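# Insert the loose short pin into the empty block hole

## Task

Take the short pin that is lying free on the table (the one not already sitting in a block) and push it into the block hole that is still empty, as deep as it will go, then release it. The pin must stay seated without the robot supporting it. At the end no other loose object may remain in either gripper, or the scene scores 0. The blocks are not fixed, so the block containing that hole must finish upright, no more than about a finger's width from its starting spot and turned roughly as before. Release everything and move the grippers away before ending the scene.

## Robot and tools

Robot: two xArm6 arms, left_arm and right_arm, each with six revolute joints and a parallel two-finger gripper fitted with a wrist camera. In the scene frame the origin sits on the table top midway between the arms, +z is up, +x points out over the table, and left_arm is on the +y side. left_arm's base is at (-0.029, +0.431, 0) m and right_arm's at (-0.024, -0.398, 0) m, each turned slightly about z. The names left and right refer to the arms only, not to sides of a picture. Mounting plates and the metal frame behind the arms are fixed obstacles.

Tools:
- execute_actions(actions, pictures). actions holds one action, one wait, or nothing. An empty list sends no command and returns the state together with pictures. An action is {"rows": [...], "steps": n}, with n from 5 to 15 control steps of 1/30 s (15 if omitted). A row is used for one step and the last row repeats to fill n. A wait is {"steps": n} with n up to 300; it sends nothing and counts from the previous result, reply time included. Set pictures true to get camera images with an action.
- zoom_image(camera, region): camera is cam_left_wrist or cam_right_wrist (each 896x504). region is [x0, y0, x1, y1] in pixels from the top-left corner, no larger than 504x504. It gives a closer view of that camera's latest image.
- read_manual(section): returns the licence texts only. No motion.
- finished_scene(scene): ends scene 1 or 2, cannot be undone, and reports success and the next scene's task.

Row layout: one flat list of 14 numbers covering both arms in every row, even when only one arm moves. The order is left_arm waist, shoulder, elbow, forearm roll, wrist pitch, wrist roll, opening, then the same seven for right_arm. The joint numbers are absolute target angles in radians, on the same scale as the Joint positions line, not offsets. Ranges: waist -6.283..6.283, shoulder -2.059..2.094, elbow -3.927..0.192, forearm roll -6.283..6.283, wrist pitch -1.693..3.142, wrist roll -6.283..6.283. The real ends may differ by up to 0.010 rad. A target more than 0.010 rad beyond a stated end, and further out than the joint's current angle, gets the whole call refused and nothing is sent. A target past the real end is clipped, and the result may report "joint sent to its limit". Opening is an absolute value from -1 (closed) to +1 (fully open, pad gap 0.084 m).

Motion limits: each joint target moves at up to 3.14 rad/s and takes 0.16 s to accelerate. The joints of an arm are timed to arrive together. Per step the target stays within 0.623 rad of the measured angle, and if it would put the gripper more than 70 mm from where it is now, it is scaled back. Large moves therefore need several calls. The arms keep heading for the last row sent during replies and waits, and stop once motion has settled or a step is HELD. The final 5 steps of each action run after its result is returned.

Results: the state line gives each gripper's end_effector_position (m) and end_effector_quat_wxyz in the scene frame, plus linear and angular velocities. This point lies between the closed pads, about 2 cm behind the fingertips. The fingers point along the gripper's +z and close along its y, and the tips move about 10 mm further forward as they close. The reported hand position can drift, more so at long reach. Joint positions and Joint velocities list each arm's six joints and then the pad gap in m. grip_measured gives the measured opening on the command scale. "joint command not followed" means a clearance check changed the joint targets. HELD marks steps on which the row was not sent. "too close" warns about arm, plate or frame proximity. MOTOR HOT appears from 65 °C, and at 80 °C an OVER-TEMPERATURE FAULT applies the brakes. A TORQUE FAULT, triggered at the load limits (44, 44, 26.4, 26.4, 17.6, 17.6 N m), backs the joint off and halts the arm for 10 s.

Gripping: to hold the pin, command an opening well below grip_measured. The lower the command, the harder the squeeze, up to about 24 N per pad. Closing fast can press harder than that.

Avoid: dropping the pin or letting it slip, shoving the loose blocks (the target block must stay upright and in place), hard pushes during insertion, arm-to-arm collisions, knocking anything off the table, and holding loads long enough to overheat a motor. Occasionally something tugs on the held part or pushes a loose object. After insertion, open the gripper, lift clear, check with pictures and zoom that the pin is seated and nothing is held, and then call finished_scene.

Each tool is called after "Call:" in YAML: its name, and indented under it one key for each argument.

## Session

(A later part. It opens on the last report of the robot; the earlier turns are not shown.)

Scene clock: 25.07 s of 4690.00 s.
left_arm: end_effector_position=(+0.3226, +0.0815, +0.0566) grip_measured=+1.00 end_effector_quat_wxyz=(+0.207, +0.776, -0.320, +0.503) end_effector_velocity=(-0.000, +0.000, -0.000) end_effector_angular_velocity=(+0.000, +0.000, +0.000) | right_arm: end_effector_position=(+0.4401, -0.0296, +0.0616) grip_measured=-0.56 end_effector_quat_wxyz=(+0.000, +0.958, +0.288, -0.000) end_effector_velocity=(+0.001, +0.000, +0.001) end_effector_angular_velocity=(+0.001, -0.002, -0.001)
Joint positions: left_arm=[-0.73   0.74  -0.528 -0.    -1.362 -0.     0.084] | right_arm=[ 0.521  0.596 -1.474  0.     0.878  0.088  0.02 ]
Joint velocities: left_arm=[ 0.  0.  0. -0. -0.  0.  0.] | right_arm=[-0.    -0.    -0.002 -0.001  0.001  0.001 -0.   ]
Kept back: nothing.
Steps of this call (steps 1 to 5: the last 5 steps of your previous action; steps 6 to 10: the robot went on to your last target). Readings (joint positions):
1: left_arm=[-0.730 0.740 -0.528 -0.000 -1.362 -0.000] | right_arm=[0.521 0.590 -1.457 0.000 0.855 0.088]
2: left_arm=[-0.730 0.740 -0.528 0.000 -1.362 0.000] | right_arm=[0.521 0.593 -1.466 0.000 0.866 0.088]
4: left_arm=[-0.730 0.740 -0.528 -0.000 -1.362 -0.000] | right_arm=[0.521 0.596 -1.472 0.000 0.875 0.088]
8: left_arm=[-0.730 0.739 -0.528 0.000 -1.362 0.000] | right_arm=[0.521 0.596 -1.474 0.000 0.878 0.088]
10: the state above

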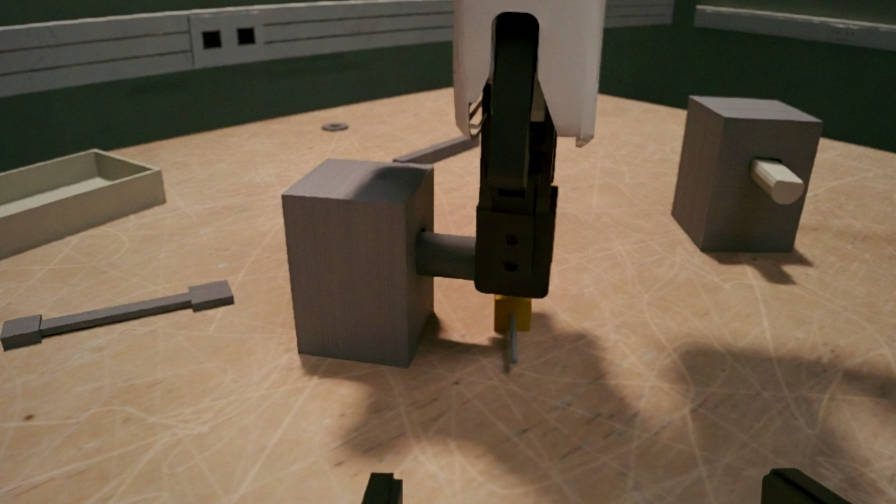

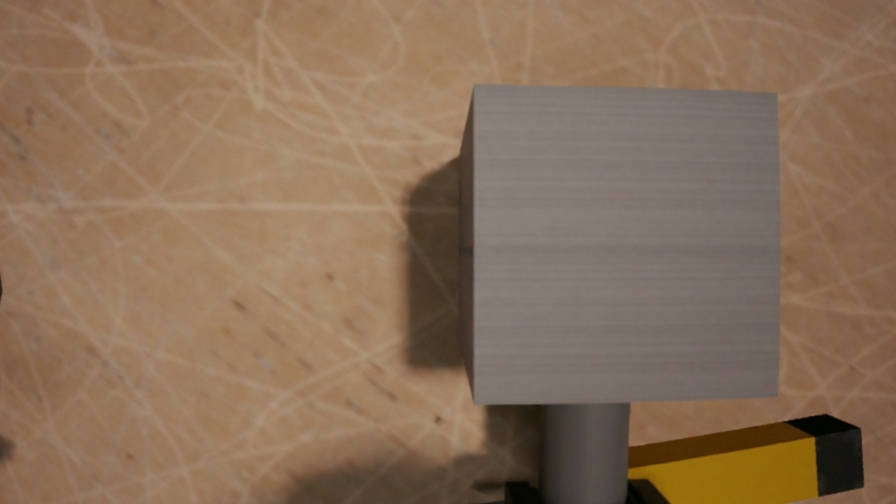

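Call:
execute_actions:
  actions:
    - {"rows": [[-0.73,0.7395,-0.5277,0,-1.3618,0,1,0.52137,0.59576,-1.47473,0,0.87897,0.08757,-1],[-0.73,0.7395,-0.5277,0,-1.3618,0,1,0.52137,0.59522,-1.47489,0,0.87967,0.08757,-1],[-0.73,0.7395,-0.5277,0,-1.3618,0,1,0.52137,0.59467,-1.47505,0,0.88038,0.08757,-1],[-0.73,0.7395,-0.5277,0,-1.3618,0,1,0.52137,0.59467,-1.47505,0,0.88038,0.08757,-1],[-0.73,0.7395,-0.5277,0,-1.3618,0,1,0.52137,0.59467,-1.47505,0,0.88038,0.08757,-1],[-0.73,0.7395,-0.5277,0,-1.3618,0,1,0.52129,0.59628,-1.47771,0,0.88143,0.08749,-1],[-0.73,0.7395,-0.5277,0,-1.3618,0,1,0.52121,0.5979,-1.48038,0,0.88248,0.08741,-1],[-0.73,0.7395,-0.5277,0,-1.3618,0,1,0.52113,0.59952,-1.48306,0,0.88354,0.08733,-1],[-0.73,0.7395,-0.5277,0,-1.3618,0,1,0.52105,0.60113,-1.48573,0,0.8846,0.08725,-1],[-0.73,0.7395,-0.5277,0,-1.3618,0,1,0.52098,0.60275,-1.48841,0,0.88566,0.08718,-1],[-0.73,0.7395,-0.5277,0,-1.3618,0,1,0.5209,0.60437,-1.49109,0,0.88672,0.0871,-1],[-0.73,0.7395,-0.5277,0,-1.3618,0,1,0.52082,0.606,-1.49378,0,0.88778,0.08702,-1]], "steps": 15}

Call:
execute_actions:
  actions:
    - {"steps": 9}
  pictures: true

Scene clock: 26.07 s of 4690.00 s.
left_arm: end_effector_position=(+0.3226, +0.0815, +0.0566) grip_measured=+1.00 end_effector_quat_wxyz=(+0.207, +0.776, -0.320, +0.503) end_effector_velocity=(+0.001, -0.000, +0.000) end_effector_angular_velocity=(-0.001, -0.001, +0.000) | right_arm: end_effector_position=(+0.4416, -0.0286, +0.0629) grip_measured=-0.56 end_effector_quat_wxyz=(-0.000, +0.958, +0.288, +0.000) end_effector_velocity=(+0.011, +0.007, -0.002) end_effector_angular_velocity=(-0.001, +0.004, -0.003)
Joint positions: left_arm=[-0.73   0.739 -0.528  0.    -1.362  0.     0.084] | right_arm=[ 0.521  0.599 -1.483  0.     0.884  0.087  0.02 ]
Joint velocities: left_arm=[ 0.    -0.    -0.002  0.     0.     0.     0.   ] | right_arm=[-0.002  0.049 -0.075  0.002  0.03  -0.001 -0.   ]
Steps of this call (steps 1 to 20: the robot went on to your last target; steps 21 to 30: the first 10 steps of this action). Readings (joint positions):
21: left_arm=[-0.730 0.740 -0.528 -0.000 -1.362 0.000] | right_arm=[0.521 0.596 -1.475 0.000 0.878 0.088]
22: left_arm=[-0.730 0.739 -0.528 -0.000 -1.362 -0.000] | right_arm=[0.521 0.596 -1.475 0.000 0.879 0.088]
24: left_arm=[-0.730 0.740 -0.528 0.000 -1.362 -0.000] | right_arm=[0.521 0.595 -1.475 0.000 0.880 0.088]
28: left_arm=[-0.730 0.740 -0.528 0.000 -1.362 0.000] | right_arm=[0.521 0.596 -1.478 0.000 0.882 0.087]
30: the state above

Scene clock: 26.37 s of 4690.00 s.
left_arm: end_effector_position=(+0.3226, +0.0815, +0.0566) grip_measured=+1.00 end_effector_quat_wxyz=(+0.207, +0.776, -0.320, +0.503) end_effector_velocity=(+0.000, +0.000, -0.001) end_effector_angular_velocity=(+0.001, +0.001, +0.001) | right_arm: end_effector_position=(+0.4431, -0.0277, +0.0627) grip_measured=-0.56 end_effector_quat_wxyz=(+0.000, +0.958, +0.288, -0.000) end_effector_velocity=(+0.000, +0.000, +0.001) end_effector_angular_velocity=(+0.001, -0.002, +0.001)
Joint positions: left_arm=[-0.73   0.739 -0.528  0.    -1.362  0.     0.084] | right_arm=[ 0.521  0.606 -1.493  0.     0.888  0.087  0.02 ]
Joint velocities: left_arm=[ 0.001  0.002 -0.    -0.     0.     0.001 -0.   ] | right_arm=[ 0.    -0.001 -0.001 -0.001 -0.001  0.    -0.   ]
Kept back: nothing.
Steps of this call (steps 1 to 5: the last 5 steps of your previous action; steps 6 to 9: the robot went on to your last target). Readings (joint positions):
1: left_arm=[-0.730 0.739 -0.528 -0.000 -1.362 -0.000] | right_arm=[0.521 0.601 -1.486 -0.000 0.885 0.087]
2: left_arm=[-0.730 0.740 -0.528 0.000 -1.362 -0.000] | right_arm=[0.521 0.603 -1.488 -0.000 0.886 0.087]
4: left_arm=[-0.730 0.739 -0.528 0.000 -1.362 -0.000] | right_arm=[0.521 0.605 -1.492 0.000 0.887 0.087]
8: left_arm=[-0.730 0.739 -0.528 0.000 -1.362 -0.000] | right_arm=[0.521 0.606 -1.493 0.000 0.888 0.087]
9: the state above

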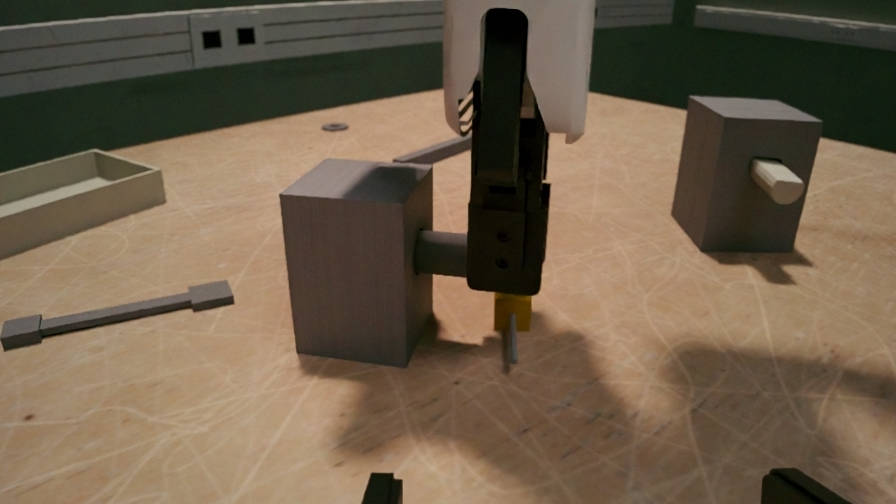

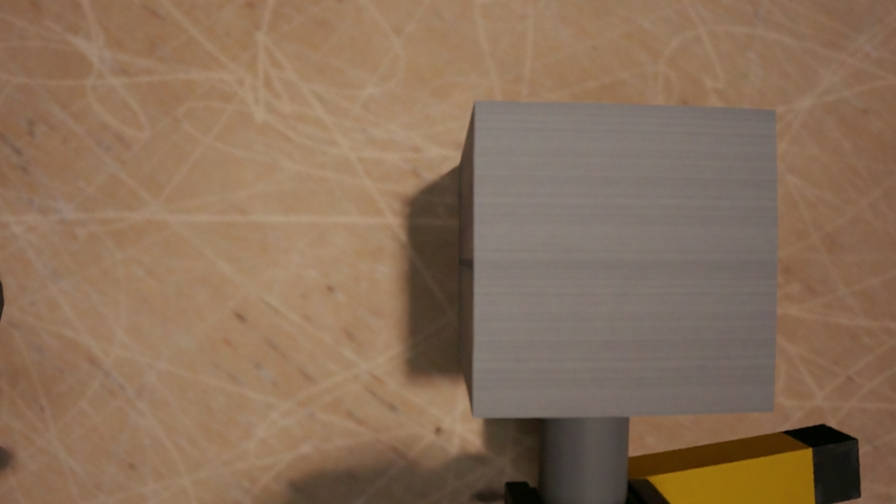

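Call:
execute_actions:
  actions:
    - {"rows": [[-0.73,0.7395,-0.5277,0,-1.3618,0,1,0.52087,0.60503,-1.49217,0,0.88714,0.08707,-0.8],[-0.73,0.7395,-0.5277,0,-1.3618,0,1,0.52087,0.60503,-1.49217,0,0.88714,0.08707,-0.6],[-0.73,0.7395,-0.5277,0,-1.3618,0,1,0.52087,0.60503,-1.49217,0,0.88714,0.08707,-0.52],[-0.73,0.7395,-0.5277,0,-1.3618,0,1,0.52087,0.60503,-1.49217,0,0.88714,0.08707,-0.45],[-0.73,0.7395,-0.5277,0,-1.3618,0,1,0.52087,0.60503,-1.49217,0,0.88714,0.08707,-0.35],[-0.73,0.7395,-0.5277,0,-1.3618,0,1,0.52087,0.60503,-1.49217,0,0.88714,0.08707,-0.2],[-0.73,0.7395,-0.5277,0,-1.3618,0,1,0.52087,0.60503,-1.49217,0,0.88714,0.08707,-0.05],[-0.73,0.7395,-0.5277,0,-1.3618,0,1,0.52087,0.60503,-1.49217,0,0.88714,0.08707,0.1]], "steps": 10}

Call:
execute_actions:
  actions:
    - {"rows": [[-0.73,0.7395,-0.5277,0,-1.3618,0,1,0.52087,0.6024,-1.4929,0,0.8905,0.08707,0.1],[-0.73,0.7395,-0.5277,0,-1.3618,0,1,0.52087,0.5965,-1.4946,0,0.8981,0.08707,0.1],[-0.73,0.7395,-0.5277,0,-1.3618,0,1,0.52087,0.5873,-1.4973,0,0.91,0.08707,0.1],[-0.73,0.7395,-0.5277,0,-1.3618,0,1,0.52087,0.5755,-1.5007,0,0.9252,0.08707,0.1],[-0.73,0.7395,-0.5277,0,-1.3618,0,1,0.52087,0.5618,-1.5047,0,0.9429,0.08707,0.1],[-0.73,0.7395,-0.5277,0,-1.3618,0,1,0.52087,0.5468,-1.5091,0,0.9623,0.08707,0.1],[-0.73,0.7395,-0.5277,0,-1.3618,0,1,0.52087,0.5317,-1.5134,0,0.9817,0.08707,0.1],[-0.73,0.7395,-0.5277,0,-1.3618,0,1,0.52087,0.5166,-1.5178,0,1.0012,0.08707,0.1],[-0.73,0.7395,-0.5277,0,-1.3618,0,1,0.52087,0.5029,-1.5218,0,1.0189,0.08707,0.1],[-0.73,0.7395,-0.5277,0,-1.3618,0,1,0.52087,0.4911,-1.5252,0,1.0341,0.08707,0.1],[-0.73,0.7395,-0.5277,0,-1.3618,0,1,0.52087,0.4819,-1.5279,0,1.046,0.08707,0.1],[-0.73,0.7395,-0.5277,0,-1.3618,0,1,0.52087,0.476,-1.5296,0,1.0536,0.08707,0.1],[-0.73,0.7395,-0.5277,0,-1.3618,0,1,0.52087,0.474,-1.5302,0,1.0562,0.08707,0.1]], "steps": 15}

Call:
execute_actions:
  actions:
    - {"steps": 9}
  pictures: true

Scene clock: 27.30 s of 4690.00 s.
left_arm: end_effector_position=(+0.3226, +0.0815, +0.0566) grip_measured=+1.00 end_effector_quat_wxyz=(+0.207, +0.776, -0.320, +0.503) end_effector_velocity=(+0.000, +0.001, -0.000) end_effector_angular_velocity=(+0.000, +0.001, +0.001) | right_arm: end_effector_position=(+0.4435, -0.0274, +0.0635) grip_measured=-0.42 end_effector_quat_wxyz=(-0.000, +0.958, +0.288, +0.001) end_effector_velocity=(+0.006, +0.005, +0.011) end_effector_angular_velocity=(+0.017, -0.019, -0.002)
Joint positions: left_arm=[-0.73   0.739 -0.528  0.    -1.362  0.     0.084] | right_arm=[ 0.521  0.605 -1.493 -0.     0.887  0.087  0.026]
Joint velocities: left_arm=[ 0.001 -0.001  0.002  0.     0.    -0.001  0.   ] | right_arm=[-0.    -0.011 -0.01   0.002 -0.004  0.     0.127]
Steps of this call (steps 1 to 23: the robot went on to your last target; steps 24 to 28: the first 5 steps of this action). Readings (joint positions):
24: left_arm=[-0.730 0.740 -0.528 0.000 -1.362 0.000] | right_arm=[0.521 0.606 -1.494 0.000 0.888 0.087]
25: left_arm=[-0.730 0.739 -0.528 -0.000 -1.362 -0.000] | right_arm=[0.521 0.606 -1.493 -0.000 0.887 0.087]
27: left_arm=[-0.730 0.740 -0.528 0.000 -1.362 -0.000] | right_arm=[0.521 0.605 -1.493 -0.000 0.887 0.087]
28: the state above

Scene clock: 27.80 s of 4690.00 s.
left_arm: end_effector_position=(+0.3226, +0.0815, +0.0566) grip_measured=+1.00 end_effector_quat_wxyz=(+0.207, +0.776, -0.320, +0.503) end_effector_velocity=(-0.000, +0.000, -0.001) end_effector_angular_velocity=(+0.002, +0.000, -0.000) | right_arm: end_effector_position=(+0.4415, -0.0289, +0.1140) grip_measured=+0.09 end_effector_quat_wxyz=(-0.000, +0.958, +0.288, +0.001) end_effector_velocity=(-0.009, -0.007, +0.284) end_effector_angular_velocity=(+0.035, -0.045, +0.001)
Joint positions: left_arm=[-0.73   0.74  -0.528  0.    -1.362  0.     0.084] | right_arm=[ 0.521  0.522 -1.517 -0.     0.992  0.087  0.048]
Joint velocities: left_arm=[ 0.     0.001  0.    -0.    -0.     0.001  0.   ] | right_arm=[ 0.    -0.447 -0.146 -0.001  0.535 -0.     0.   ]
Steps of this call (steps 1 to 5: the last 5 steps of your previous action; steps 6 to 15: the first 10 steps of this action). Readings (joint positions):
6: left_arm=[-0.730 0.739 -0.528 0.000 -1.362 -0.000] | right_arm=[0.521 0.605 -1.493 -0.000 0.887 0.087]
7: left_arm=[-0.730 0.740 -0.528 0.000 -1.362 -0.000] | right_arm=[0.521 0.604 -1.493 -0.000 0.889 0.087]
9: left_arm=[-0.730 0.739 -0.528 -0.000 -1.362 -0.000] | right_arm=[0.521 0.597 -1.493 0.000 0.901 0.087]
13: left_arm=[-0.730 0.740 -0.528 -0.000 -1.362 0.000] | right_arm=[0.521 0.553 -1.507 0.000 0.956 0.087]
15: the state above

Scene clock: 28.10 s of 4690.00 s.
left_arm: end_effector_position=(+0.3226, +0.0815, +0.0566) grip_measured=+1.00 end_effector_quat_wxyz=(+0.207, +0.776, -0.320, +0.503) end_effector_velocity=(+0.000, +0.000, -0.000) end_effector_angular_velocity=(-0.000, +0.001, +0.001) | right_arm: end_effector_position=(+0.4373, -0.0322, +0.1417) grip_measured=+0.09 end_effector_quat_wxyz=(+0.001, +0.958, +0.288, -0.001) end_effector_velocity=(-0.011, -0.008, -0.023) end_effector_angular_velocity=(-0.033, +0.044, -0.001)
Joint positions: left_arm=[-0.73   0.739 -0.528  0.    -1.362 -0.     0.084] | right_arm=[ 0.521  0.475 -1.529  0.     1.056  0.087  0.048]
Joint velocities: left_arm=[ 0.001  0.    -0.    -0.     0.    -0.     0.   ] | right_arm=[-0.     0.022  0.022  0.002  0.011  0.    -0.   ]
Kept back: nothing.
Steps of this call (steps 1 to 5: the last 5 steps of your previous action; steps 6 to 9: the robot went on to your last target). Readings (joint positions):
1: left_arm=[-0.730 0.740 -0.528 0.000 -1.362 0.000] | right_arm=[0.521 0.508 -1.522 -0.000 1.010 0.087]
2: left_arm=[-0.730 0.740 -0.528 -0.000 -1.362 -0.000] | right_arm=[0.521 0.495 -1.526 -0.000 1.025 0.087]
4: left_arm=[-0.730 0.740 -0.528 -0.000 -1.362 0.000] | right_arm=[0.521 0.477 -1.532 -0.000 1.046 0.087]
8: left_arm=[-0.730 0.739 -0.528 0.000 -1.362 0.000] | right_arm=[0.521 0.474 -1.530 0.000 1.055 0.087]
9: the state above

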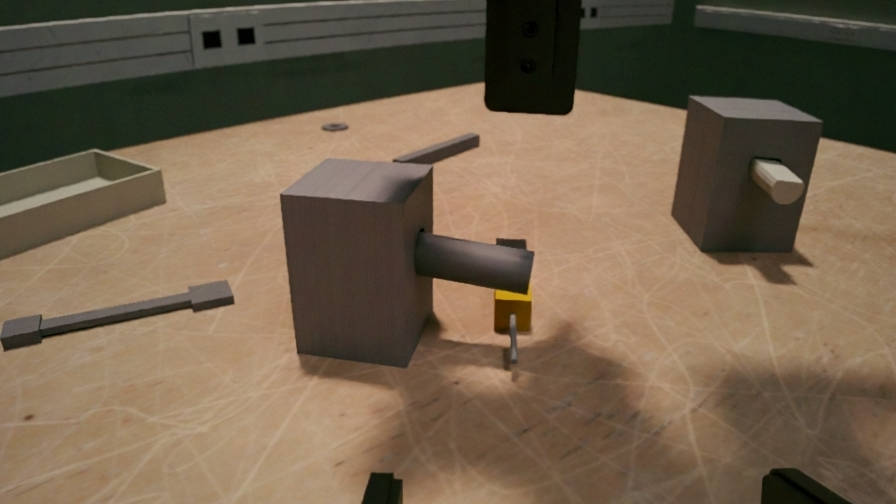

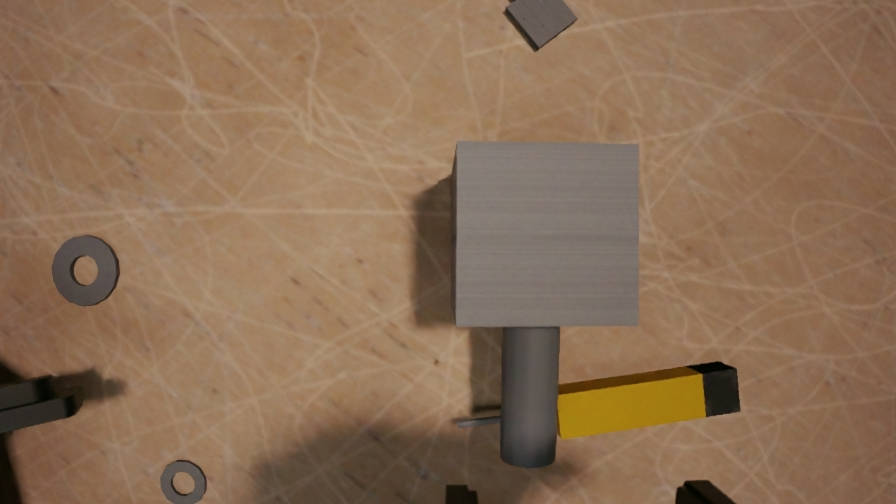

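Call:
finished_scene:
  scene: 2

The scene is finished: the task was done.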